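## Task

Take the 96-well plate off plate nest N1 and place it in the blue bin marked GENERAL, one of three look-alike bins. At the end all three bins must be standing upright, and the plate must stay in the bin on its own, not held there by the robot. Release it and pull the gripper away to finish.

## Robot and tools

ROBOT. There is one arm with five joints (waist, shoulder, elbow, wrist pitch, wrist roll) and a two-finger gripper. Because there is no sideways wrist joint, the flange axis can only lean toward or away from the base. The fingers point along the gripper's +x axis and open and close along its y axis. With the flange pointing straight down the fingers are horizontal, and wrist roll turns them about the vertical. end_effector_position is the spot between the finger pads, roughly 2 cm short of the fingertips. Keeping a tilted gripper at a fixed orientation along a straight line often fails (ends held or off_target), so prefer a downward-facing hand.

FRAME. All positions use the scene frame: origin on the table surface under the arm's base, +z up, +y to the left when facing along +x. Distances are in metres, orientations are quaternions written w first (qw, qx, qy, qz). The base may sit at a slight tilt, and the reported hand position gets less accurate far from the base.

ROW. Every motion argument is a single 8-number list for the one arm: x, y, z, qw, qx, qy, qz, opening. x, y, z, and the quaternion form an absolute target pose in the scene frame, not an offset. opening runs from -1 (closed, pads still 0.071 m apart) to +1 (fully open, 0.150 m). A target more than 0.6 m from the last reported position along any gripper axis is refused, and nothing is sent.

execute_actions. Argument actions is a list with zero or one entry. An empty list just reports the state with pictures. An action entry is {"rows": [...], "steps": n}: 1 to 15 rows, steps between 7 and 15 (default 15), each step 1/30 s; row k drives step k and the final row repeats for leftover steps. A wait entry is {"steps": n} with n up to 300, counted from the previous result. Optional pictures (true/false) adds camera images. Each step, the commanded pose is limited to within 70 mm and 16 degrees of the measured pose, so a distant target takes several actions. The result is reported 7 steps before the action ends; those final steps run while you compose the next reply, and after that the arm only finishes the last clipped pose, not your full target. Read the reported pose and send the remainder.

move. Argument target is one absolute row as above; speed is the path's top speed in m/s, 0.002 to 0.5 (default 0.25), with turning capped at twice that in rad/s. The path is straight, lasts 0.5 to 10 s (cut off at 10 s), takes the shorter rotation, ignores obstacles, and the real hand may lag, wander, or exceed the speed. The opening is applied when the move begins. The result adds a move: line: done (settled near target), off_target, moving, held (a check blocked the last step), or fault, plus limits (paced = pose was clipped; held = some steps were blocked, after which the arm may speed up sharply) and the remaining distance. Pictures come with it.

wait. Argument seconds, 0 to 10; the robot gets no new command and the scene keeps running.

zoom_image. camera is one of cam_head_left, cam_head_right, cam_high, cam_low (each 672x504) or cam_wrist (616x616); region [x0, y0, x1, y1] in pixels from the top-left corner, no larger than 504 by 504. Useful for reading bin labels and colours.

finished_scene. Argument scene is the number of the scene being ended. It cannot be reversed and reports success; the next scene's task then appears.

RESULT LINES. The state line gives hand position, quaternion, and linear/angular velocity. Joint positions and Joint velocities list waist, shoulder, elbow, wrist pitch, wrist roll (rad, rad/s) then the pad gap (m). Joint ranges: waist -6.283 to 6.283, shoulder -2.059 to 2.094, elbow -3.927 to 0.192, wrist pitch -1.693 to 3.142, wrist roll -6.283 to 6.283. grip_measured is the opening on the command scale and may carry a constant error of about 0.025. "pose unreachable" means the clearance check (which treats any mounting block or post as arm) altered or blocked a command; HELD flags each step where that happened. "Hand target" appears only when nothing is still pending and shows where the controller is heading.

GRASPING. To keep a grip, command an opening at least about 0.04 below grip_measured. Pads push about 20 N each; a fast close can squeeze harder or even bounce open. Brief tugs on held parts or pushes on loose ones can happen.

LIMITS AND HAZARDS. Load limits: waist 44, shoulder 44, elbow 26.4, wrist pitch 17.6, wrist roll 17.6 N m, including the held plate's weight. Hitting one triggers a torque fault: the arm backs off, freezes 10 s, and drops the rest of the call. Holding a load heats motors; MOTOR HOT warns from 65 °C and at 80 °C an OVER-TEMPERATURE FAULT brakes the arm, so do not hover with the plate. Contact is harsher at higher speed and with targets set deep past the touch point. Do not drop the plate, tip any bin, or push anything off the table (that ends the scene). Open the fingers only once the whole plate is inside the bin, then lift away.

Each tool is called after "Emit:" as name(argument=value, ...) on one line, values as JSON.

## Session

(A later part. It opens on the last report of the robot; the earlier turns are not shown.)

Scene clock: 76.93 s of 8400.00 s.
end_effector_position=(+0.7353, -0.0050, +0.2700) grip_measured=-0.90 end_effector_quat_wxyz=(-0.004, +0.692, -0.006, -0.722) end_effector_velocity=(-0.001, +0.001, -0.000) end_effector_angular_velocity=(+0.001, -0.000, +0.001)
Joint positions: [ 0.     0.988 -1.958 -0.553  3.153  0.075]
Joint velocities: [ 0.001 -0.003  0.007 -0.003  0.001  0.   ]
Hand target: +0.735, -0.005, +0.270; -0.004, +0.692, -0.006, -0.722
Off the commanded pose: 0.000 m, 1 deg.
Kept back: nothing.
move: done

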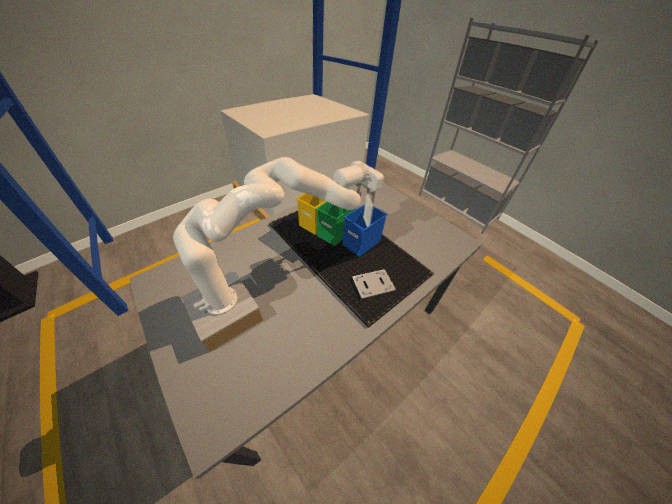

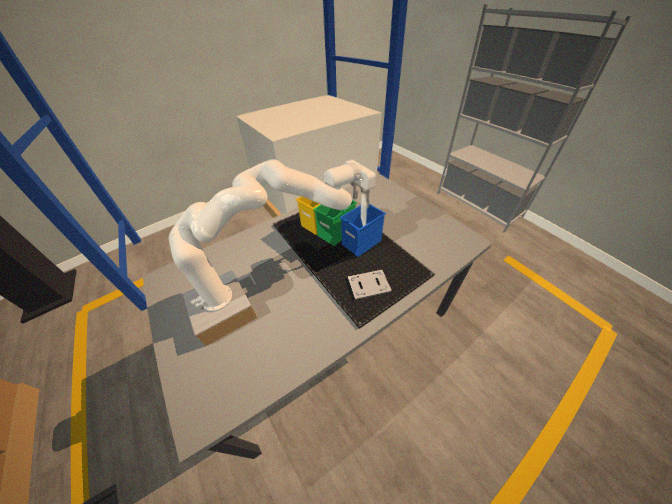

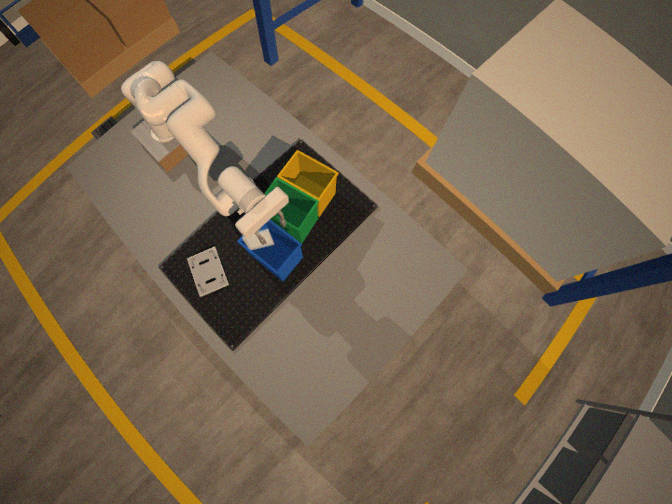

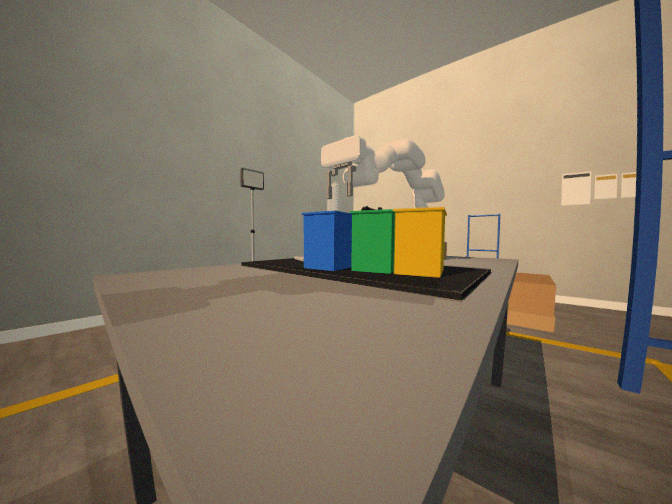

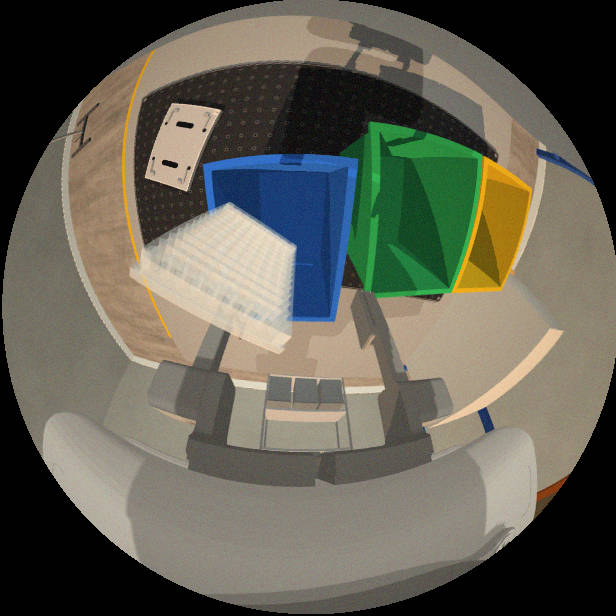

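Emit:
move(target=[0.69,0.0,0.27,0.0,-0.69,0.0,0.72,-0.9], speed=0.03)

Emit:
zoom_image(camera="cam_head_right", region=[280,130,440,280])

Scene clock: 79.07 s of 8400.00 s.
end_effector_position=(+0.6902, +0.0000, +0.2698) grip_measured=-0.90 end_effector_quat_wxyz=(-0.002, +0.692, -0.003, -0.722) end_effector_velocity=(-0.002, +0.000, -0.003) end_effector_angular_velocity=(-0.000, +0.006, +0.000)
Joint positions: [ 0.007  0.813 -1.641 -0.694  3.155  0.075]
Joint velocities: [ 0.    -0.001  0.01  -0.002 -0.     0.   ]
Hand target: +0.690, +0.000, +0.270; -0.002, +0.692, -0.003, -0.722
Off the commanded pose: 0.000 m, 0 deg.
Kept back: nothing.
move: done

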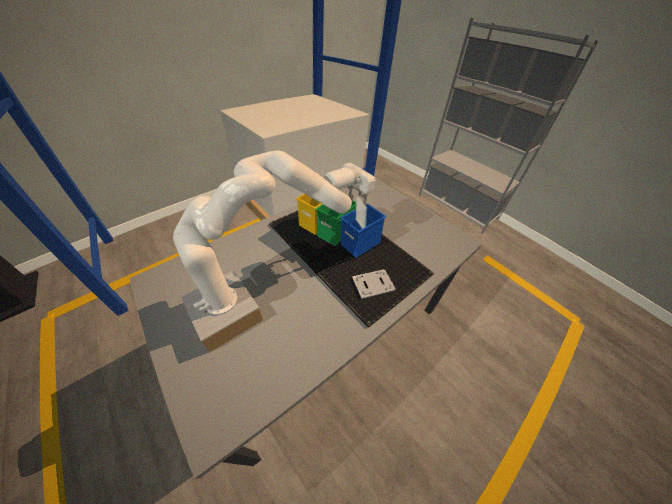

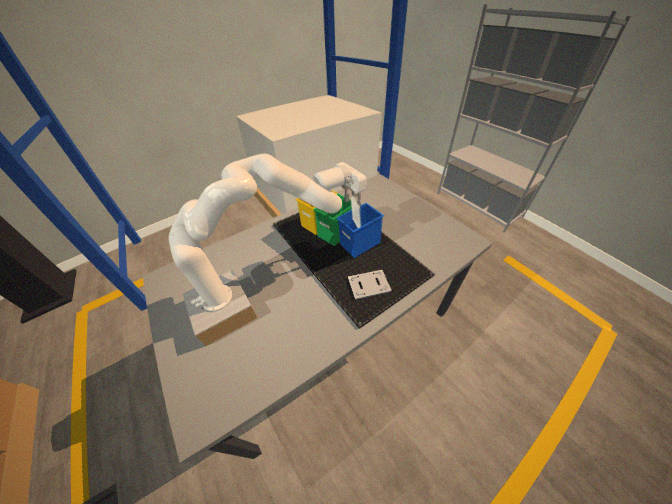

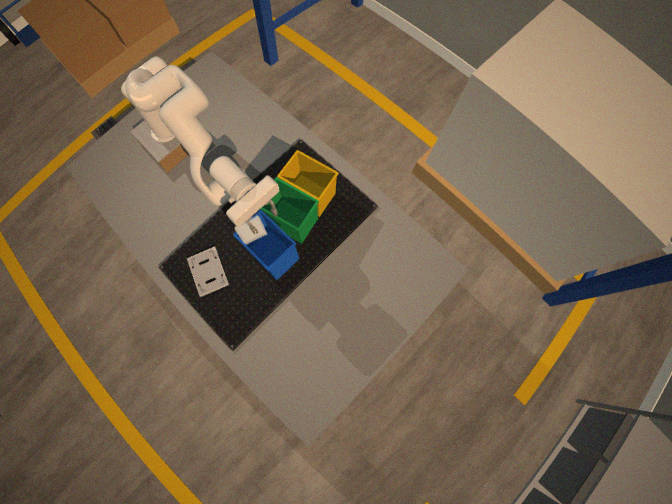

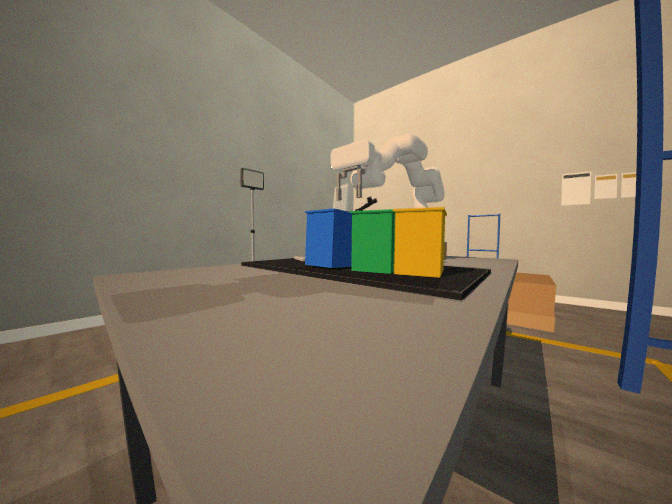

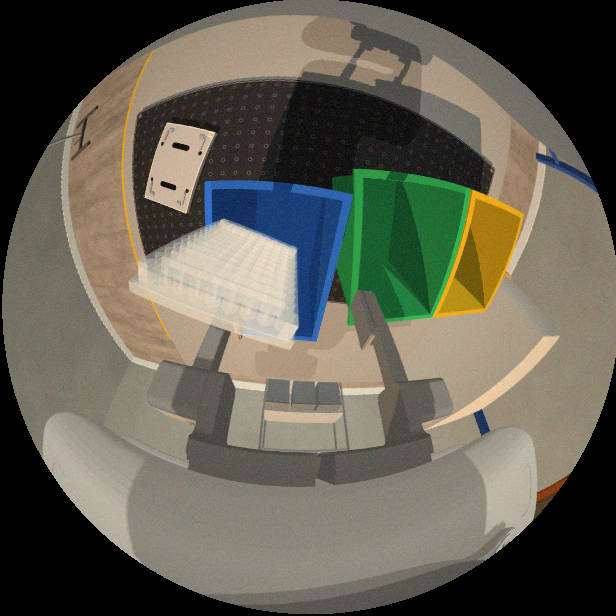

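Region (280, 130, 440, 280) of cam_head_right's 672x504 image, scaled by 3.150, with more detail than that image has; it fills the top 472 rows of this view, and the rest is white.

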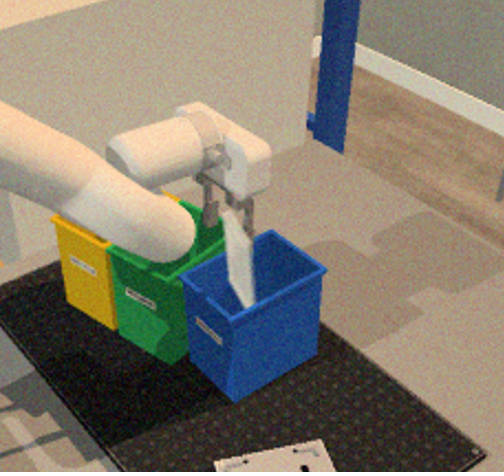

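Emit:
move(target=[0.71,0.0,0.34,0.0,-0.69,0.0,0.72,-0.9], speed=0.06)

Emit:
move(target=[0.62,-0.03,0.34,0.0,-0.69,0.0,0.72,-0.9], speed=0.08)

Emit:
move(target=[0.62,-0.03,0.28,0.0,-0.69,0.0,0.72,-0.9], speed=0.05)

Emit:
zoom_image(camera="cam_head_right", region=[280,130,440,280])

Scene clock: 81.37 s of 8400.00 s.
end_effector_position=(+0.7098, +0.0002, +0.3396) grip_measured=-0.90 end_effector_quat_wxyz=(-0.002, +0.692, -0.004, -0.722) end_effector_velocity=(+0.000, +0.000, -0.001) end_effector_angular_velocity=(-0.001, +0.006, +0.000)
Joint positions: [ 0.006  0.77  -1.785 -0.508  3.154  0.075]
Joint velocities: [ 0.     0.003 -0.005  0.007 -0.001  0.   ]
Hand target: +0.710, +0.000, +0.340; -0.002, +0.692, -0.004, -0.722
Off the commanded pose: 0.000 m, 0 deg.
Kept back: nothing.
move: done

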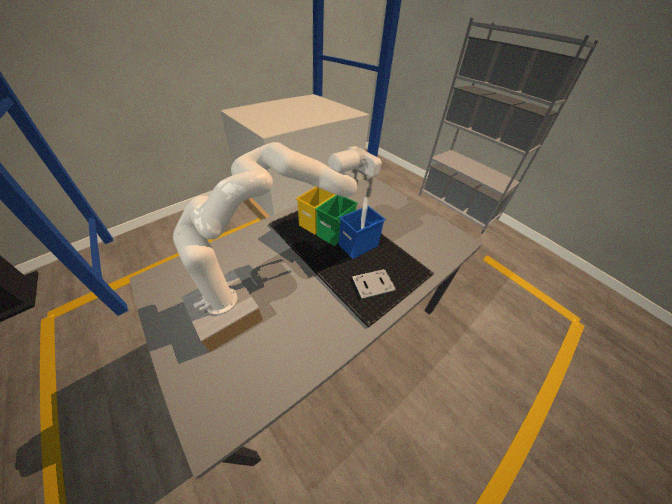

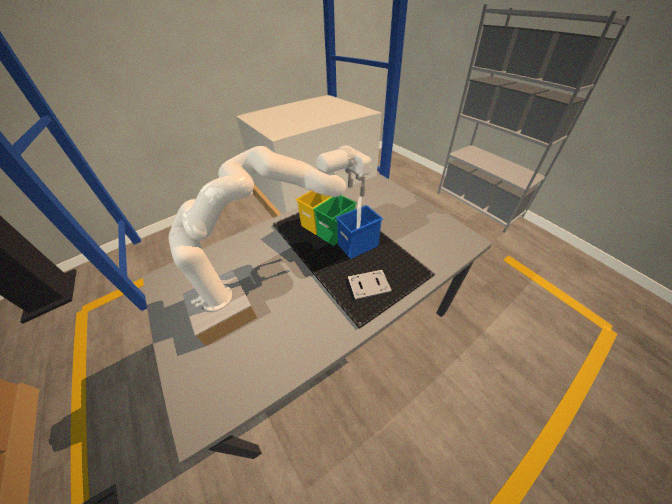

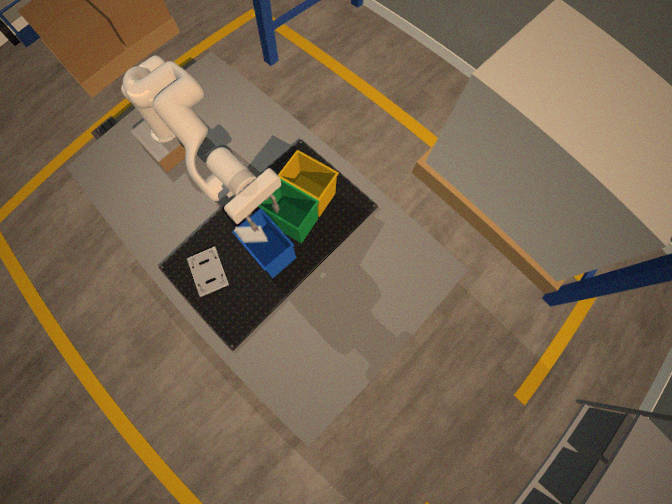

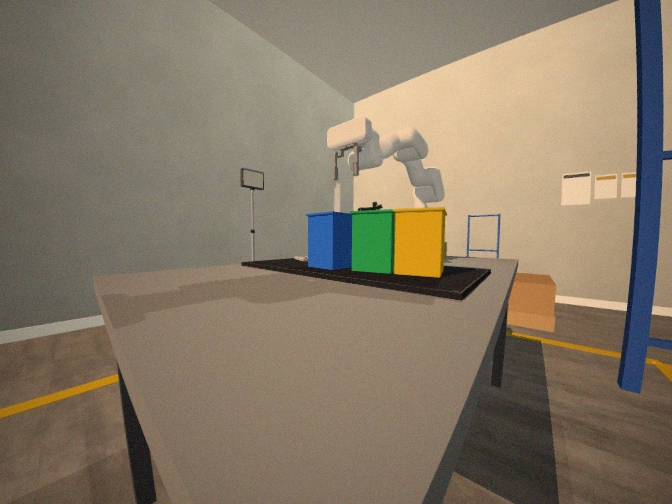

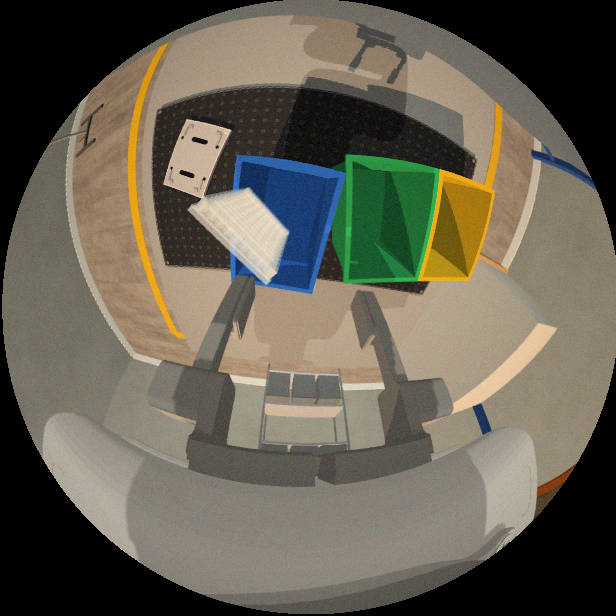

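Scene clock: 82.97 s of 8400.00 s.
end_effector_position=(+0.6204, -0.0298, +0.3400) grip_measured=-0.90 end_effector_quat_wxyz=(-0.014, +0.692, -0.024, -0.722) end_effector_velocity=(-0.001, +0.000, -0.000) end_effector_angular_velocity=(-0.000, -0.001, +0.000)
Joint positions: [-0.041  0.469 -1.289 -0.702  3.141  0.075]
Joint velocities: [ 0.    -0.004  0.007 -0.004 -0.     0.   ]
Hand target: +0.620, -0.030, +0.340; -0.014, +0.692, -0.024, -0.722
Off the commanded pose: 0.000 m, 3 deg.
Kept back: nothing.
move: off_target

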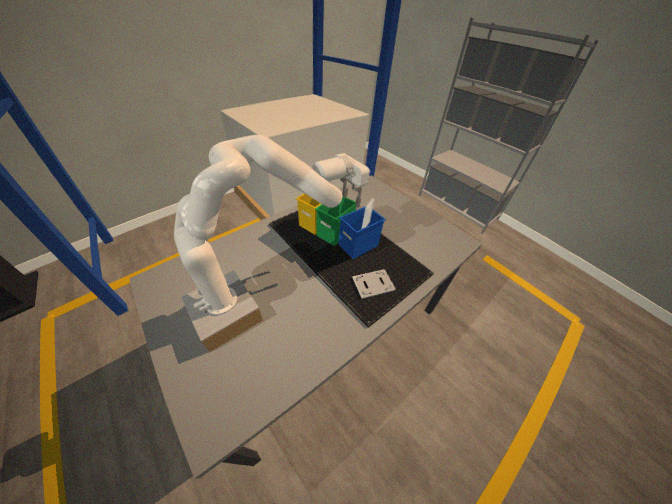

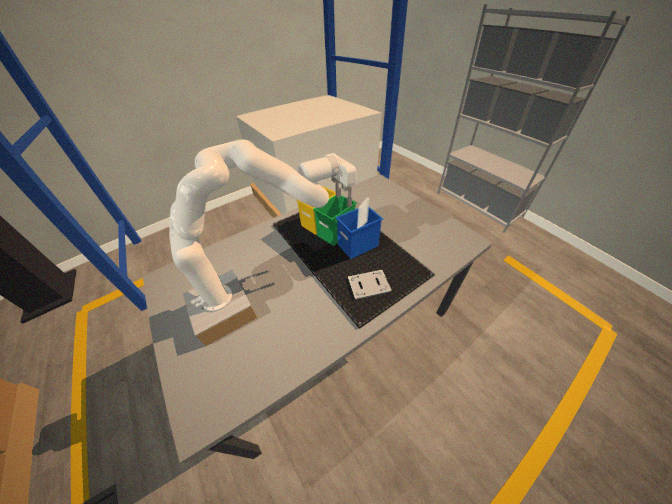

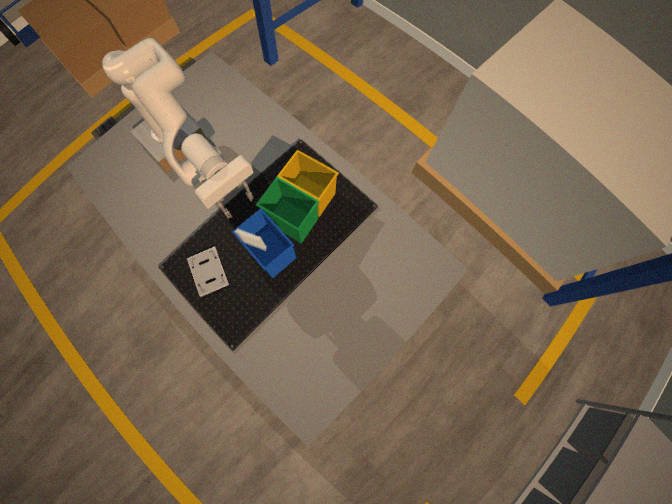

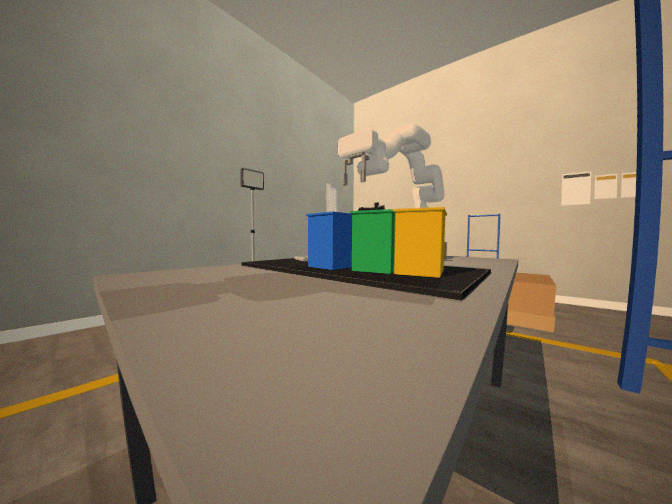

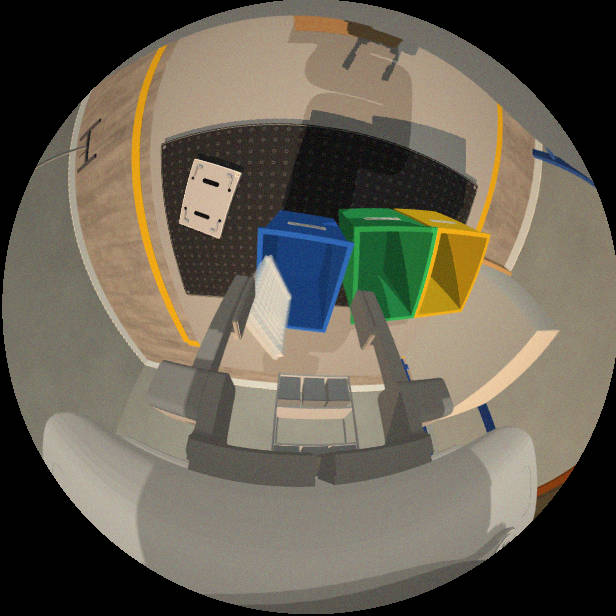

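Scene clock: 84.50 s of 8400.00 s.
end_effector_position=(+0.6201, -0.0297, +0.2803) grip_measured=-0.90 end_effector_quat_wxyz=(-0.014, +0.692, -0.023, -0.722) end_effector_velocity=(+0.001, -0.001, +0.000) end_effector_angular_velocity=(-0.001, -0.005, -0.001)
Joint positions: [-0.039  0.584 -1.273 -0.834  3.142  0.075]
Joint velocities: [-0.001  0.002 -0.001 -0.005 -0.    -0.   ]
Hand target: +0.620, -0.030, +0.280; -0.014, +0.692, -0.023, -0.722
Off the commanded pose: 0.000 m, 3 deg.
Kept back: nothing.
move: off_target

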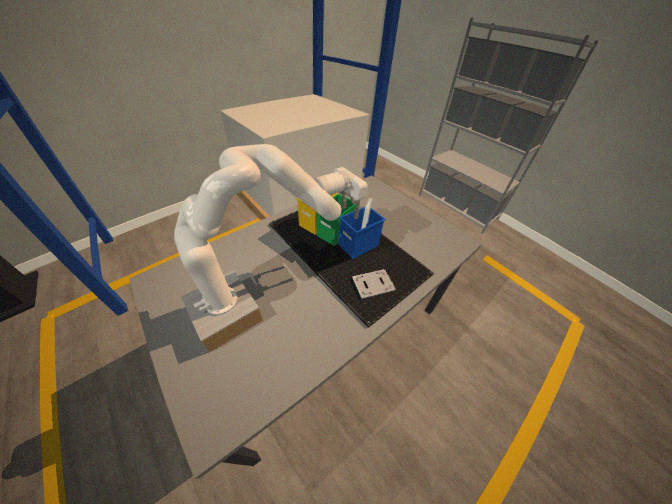

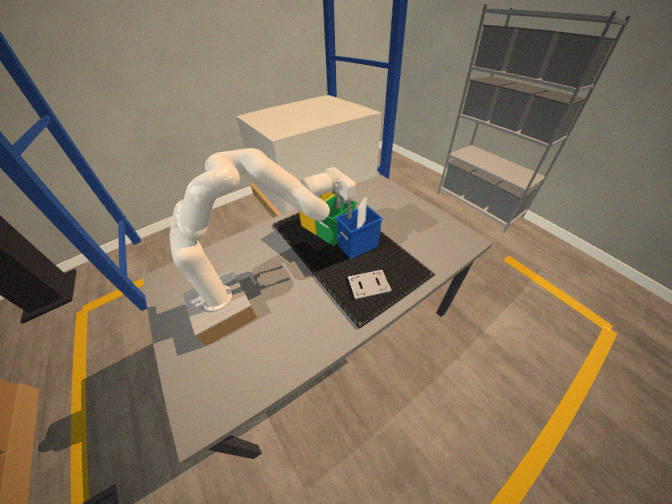

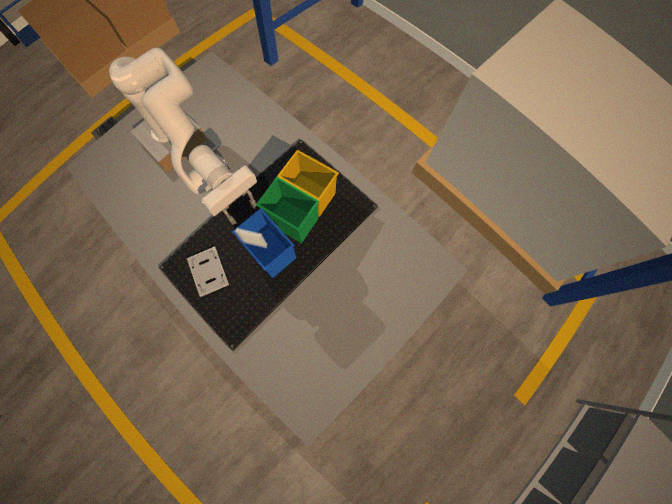

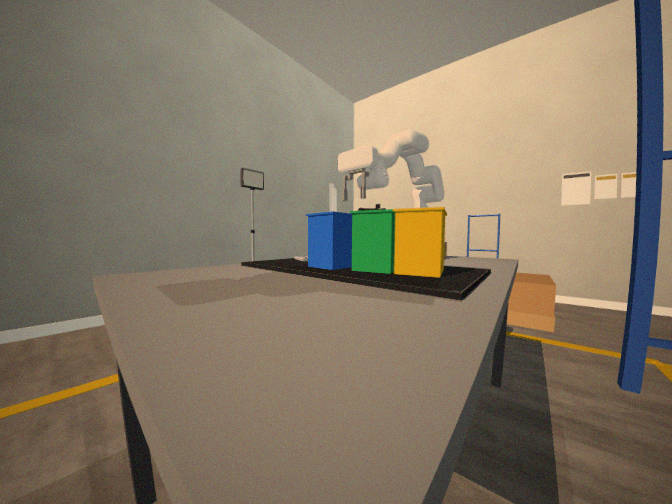

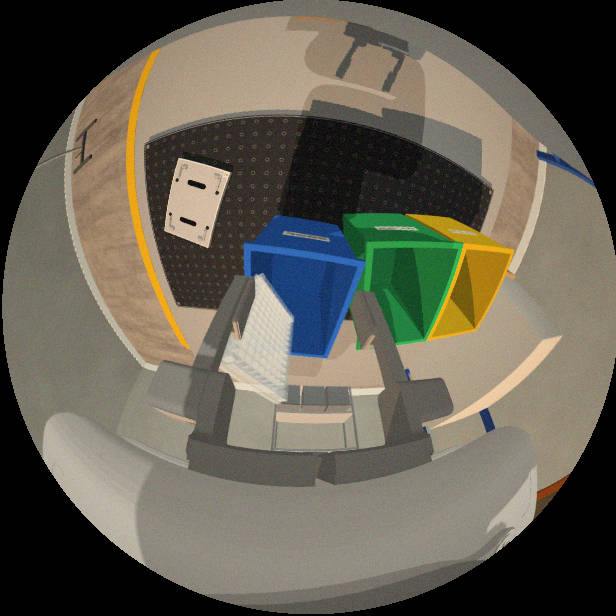

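Region (280, 130, 440, 280) of cam_head_right's 672x504 image, scaled by 3.150, with more detail than that image has; it fills the top 472 rows of this view, and the rest is white.

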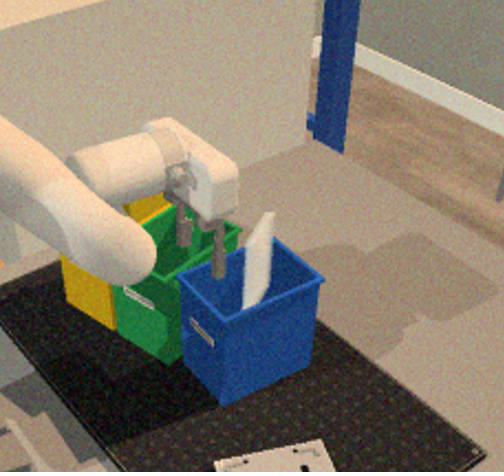

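Emit:
move(target=[0.64,-0.08,0.34,0.03,-0.69,0.03,0.72,-0.9], speed=0.08)

Emit:
move(target=[0.71,-0.08,0.34,0.03,-0.69,0.03,0.72,-0.9], speed=0.08)

Emit:
move(target=[0.71,-0.08,0.29,0.03,-0.69,0.03,0.72,-0.9], speed=0.04)

Emit:
zoom_image(camera="cam_low", region=[280,120,420,280])

Scene clock: 86.40 s of 8400.00 s.
end_effector_position=(+0.6400, -0.0795, +0.3396) grip_measured=-0.90 end_effector_quat_wxyz=(-0.042, +0.690, -0.050, -0.721) end_effector_velocity=(+0.001, -0.001, +0.001) end_effector_angular_velocity=(+0.000, +0.001, -0.001)
Joint positions: [-0.116  0.545 -1.408 -0.659  3.142  0.075]
Joint velocities: [-0.001  0.    -0.005  0.005 -0.    -0.   ]
Hand target: +0.640, -0.080, +0.340; -0.042, +0.690, -0.050, -0.721
Off the commanded pose: 0.001 m, 3 deg.
Kept back: nothing.
move: off_target

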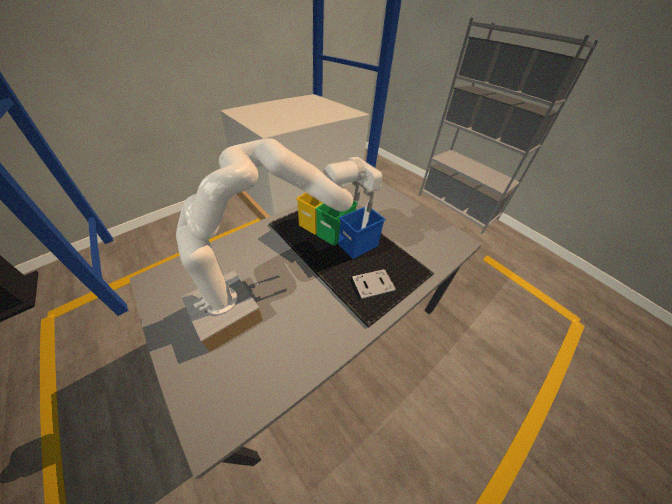

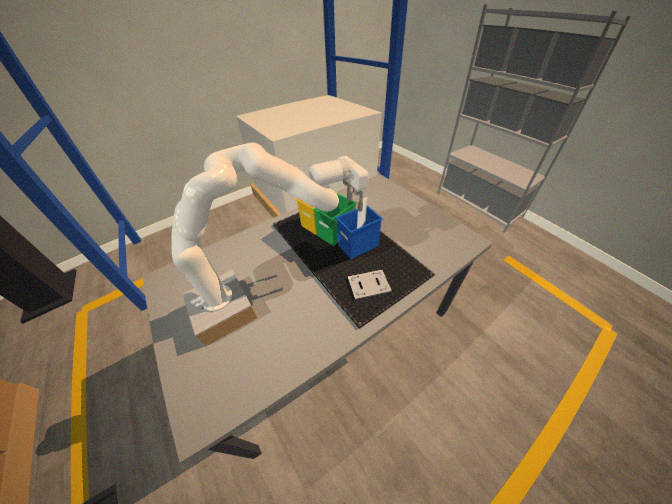

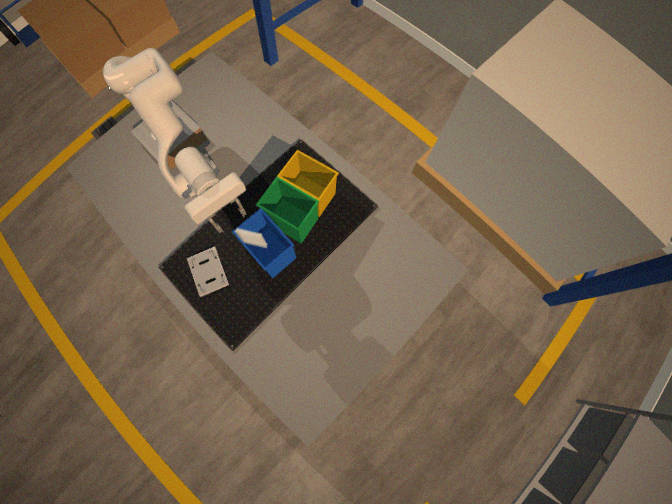

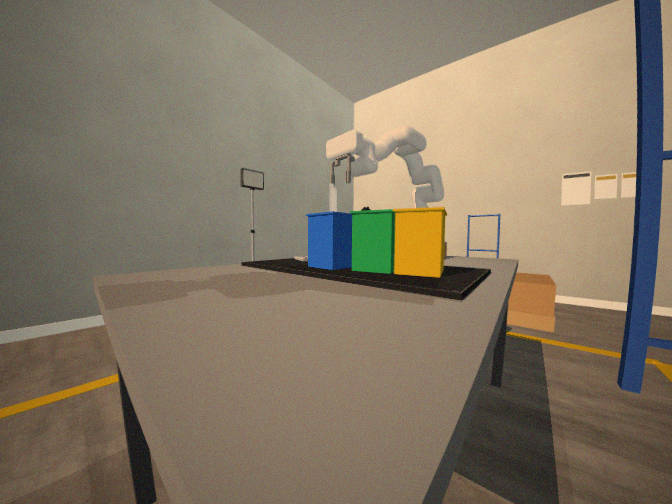

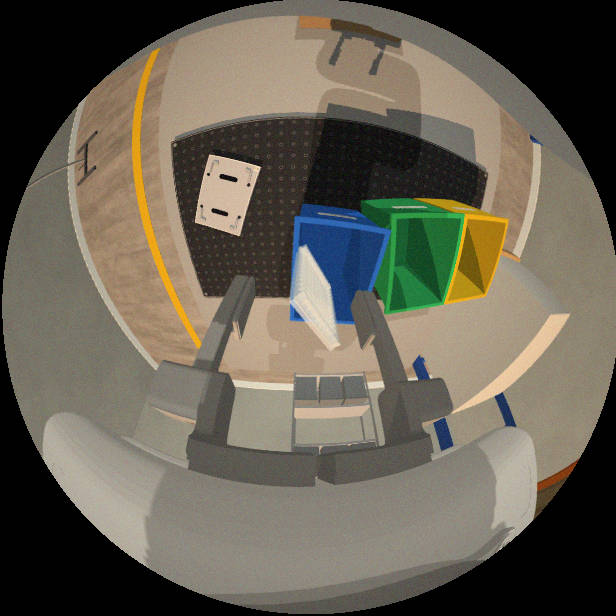

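Scene clock: 87.73 s of 8400.00 s.
end_effector_position=(+0.7097, -0.0796, +0.3401) grip_measured=-0.90 end_effector_quat_wxyz=(-0.039, +0.691, -0.044, -0.721) end_effector_velocity=(+0.001, +0.000, -0.000) end_effector_angular_velocity=(+0.001, +0.003, +0.001)
Joint positions: [-0.104  0.79  -1.818 -0.495  3.146  0.075]
Joint velocities: [ 0.001  0.006 -0.011  0.008  0.001  0.   ]
Hand target: +0.710, -0.080, +0.340; -0.039, +0.691, -0.044, -0.721
Off the commanded pose: 0.000 m, 2 deg.
Kept back: nothing.
move: done

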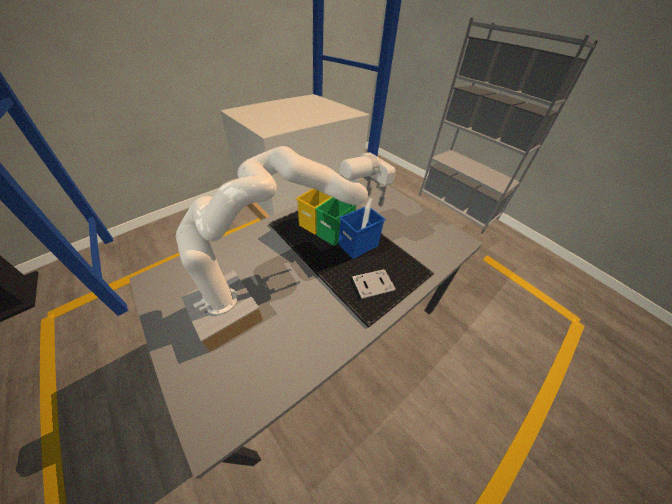

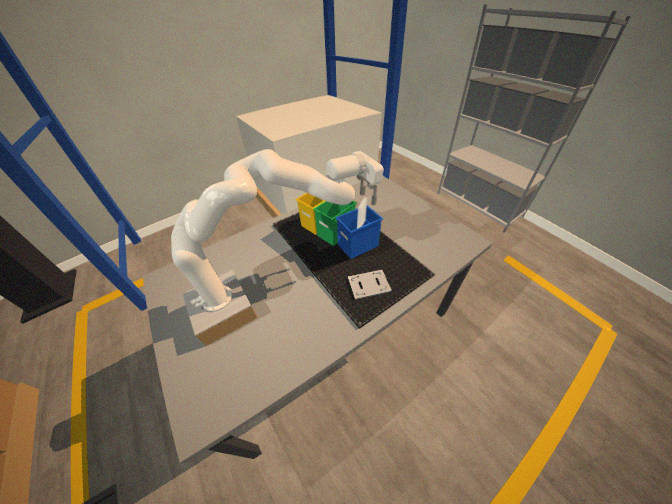

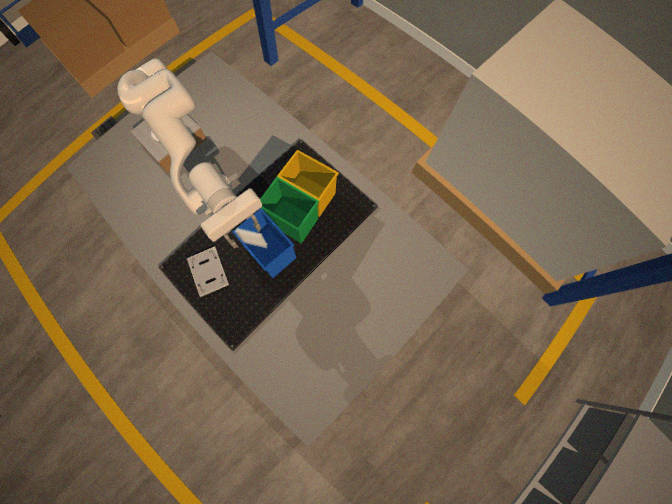

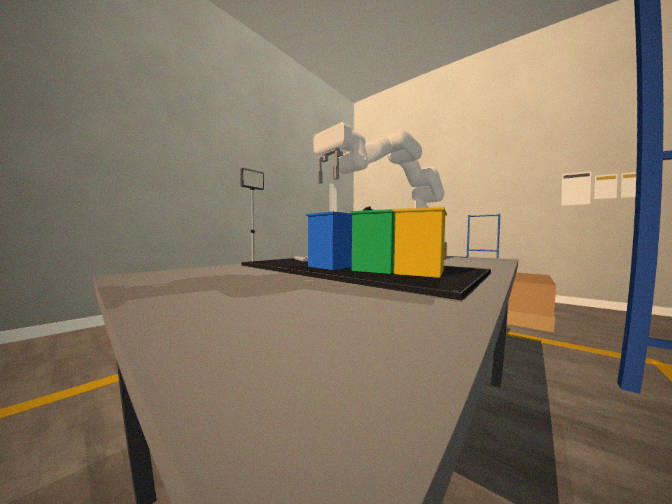

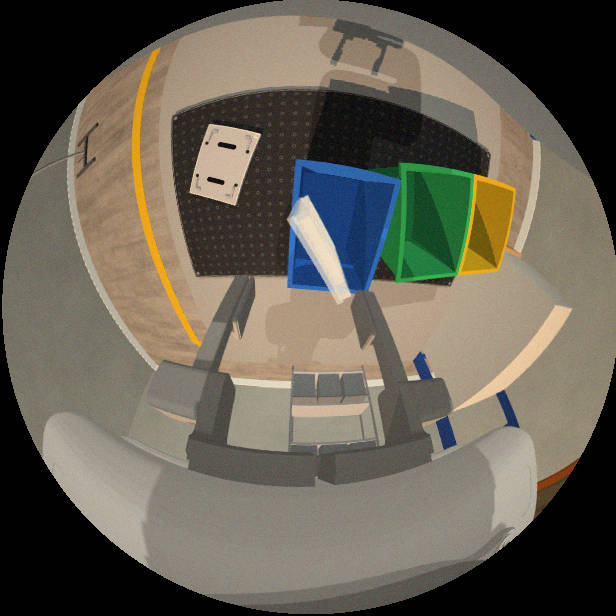

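Scene clock: 89.33 s of 8400.00 s.
end_effector_position=(+0.7100, -0.0798, +0.2901) grip_measured=-0.90 end_effector_quat_wxyz=(-0.039, +0.691, -0.044, -0.721) end_effector_velocity=(+0.001, +0.000, +0.003) end_effector_angular_velocity=(-0.001, -0.008, +0.000)
Joint positions: [-0.104  0.868 -1.801 -0.588  3.146  0.075]
Joint velocities: [ 0.    -0.001 -0.003 -0.003  0.     0.   ]
Hand target: +0.710, -0.080, +0.290; -0.039, +0.691, -0.044, -0.721
Off the commanded pose: 0.000 m, 2 deg.
Kept back: nothing.
move: done

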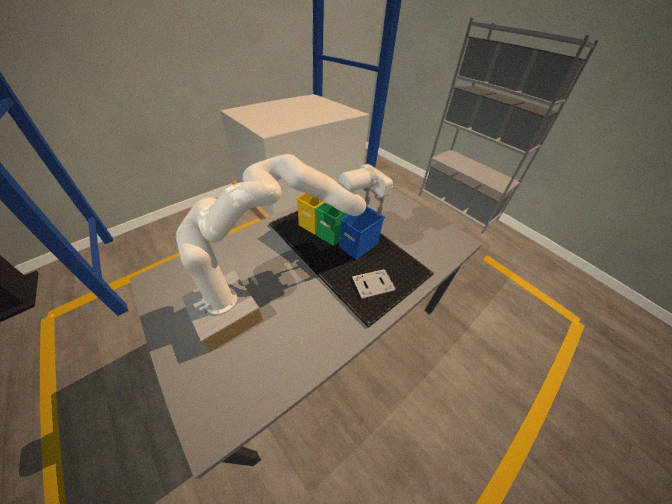

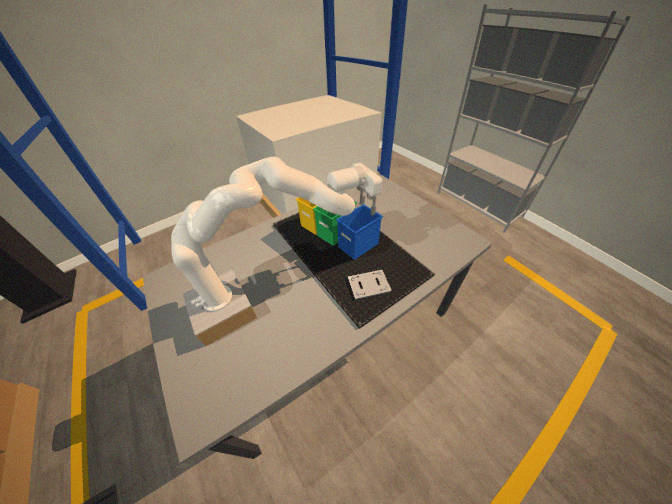

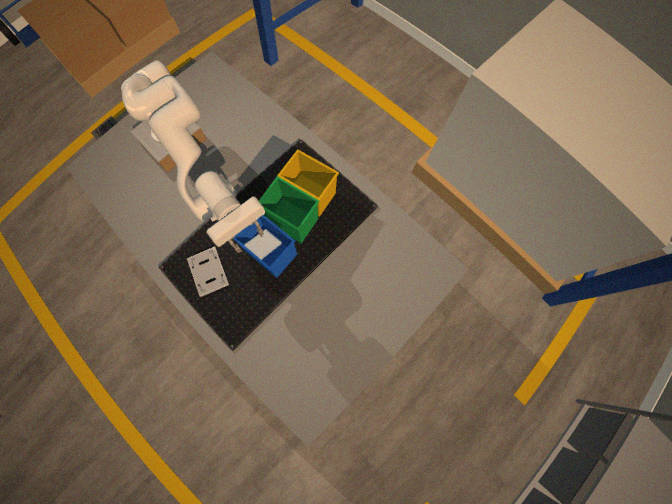

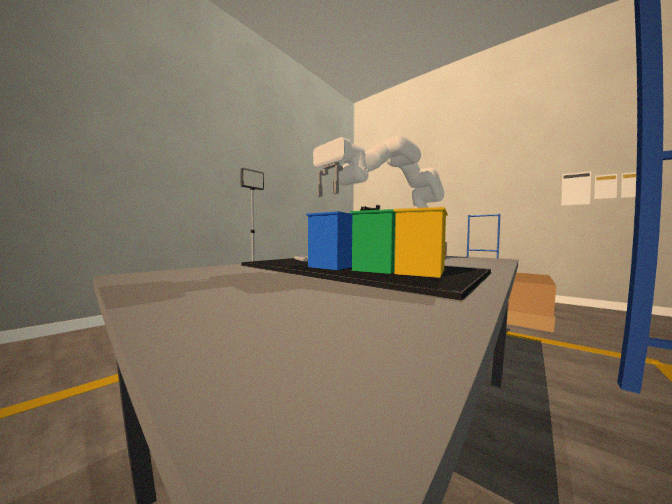

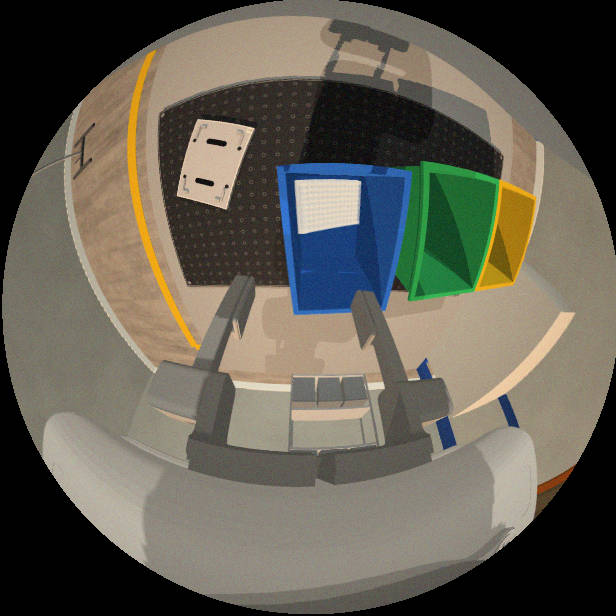

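Region (280, 120, 420, 280) of cam_low's 672x504 image, scaled by 3.150, with more detail than that image has; it fills the left 441 columns of this view, and the rest is white.

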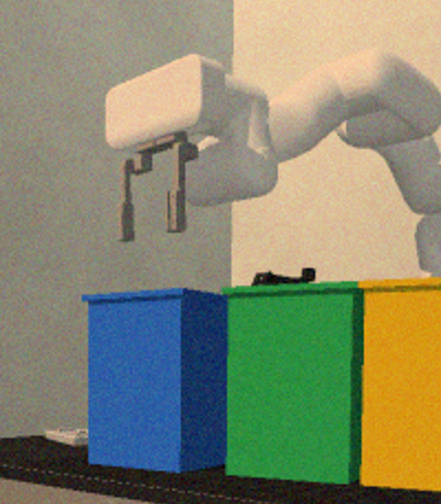

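It toppled in. Clear and finish.

Emit:
move(target=[0.55,-0.05,0.38,0.03,-0.69,0.03,0.72,-0.5])

Emit:
finished_scene(scene=1)

Scene clock: 90.93 s of 8400.00 s.
end_effector_position=(+0.5504, -0.0501, +0.3798) grip_measured=-0.50 end_effector_quat_wxyz=(-0.034, +0.691, -0.037, -0.721) end_effector_velocity=(-0.001, +0.001, +0.003) end_effector_angular_velocity=(-0.001, -0.004, +0.001)
Joint positions: [-0.087  0.196 -1.019 -0.698  3.149  0.091]
Joint velocities: [ 0.001 -0.009  0.005 -0.001 -0.001  0.   ]
Hand target: +0.550, -0.050, +0.380; -0.034, +0.691, -0.037, -0.721
Off the commanded pose: 0.000 m, 1 deg.
Kept back: nothing.
move: done

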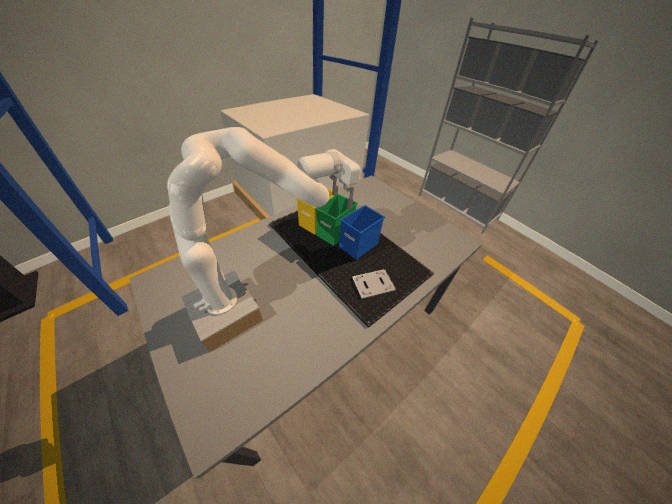

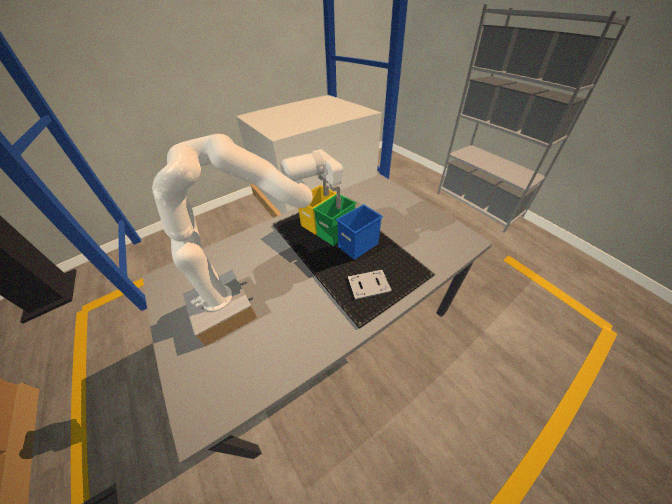

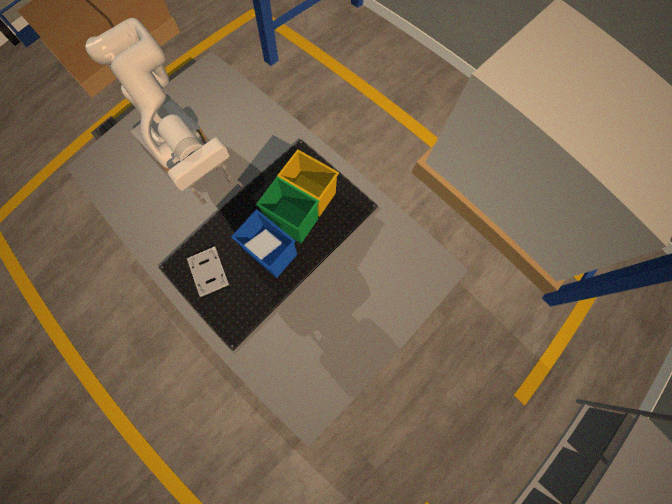

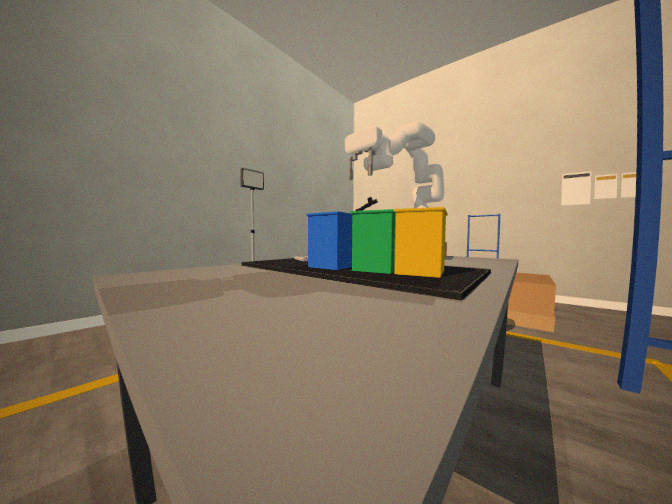

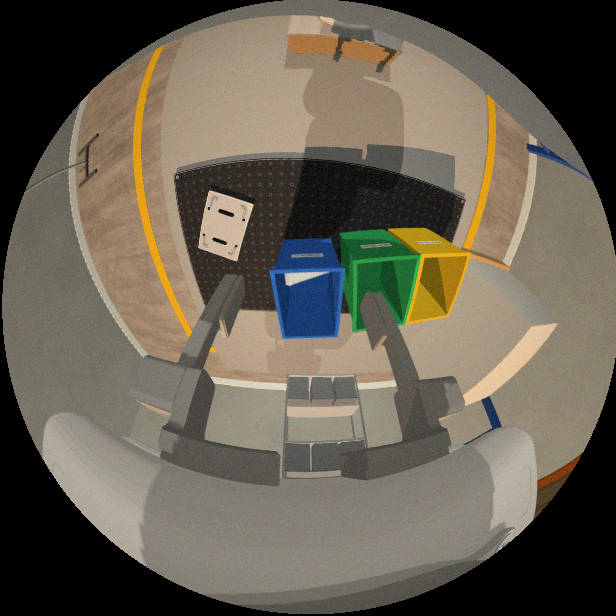

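The scene is finished: the task was done.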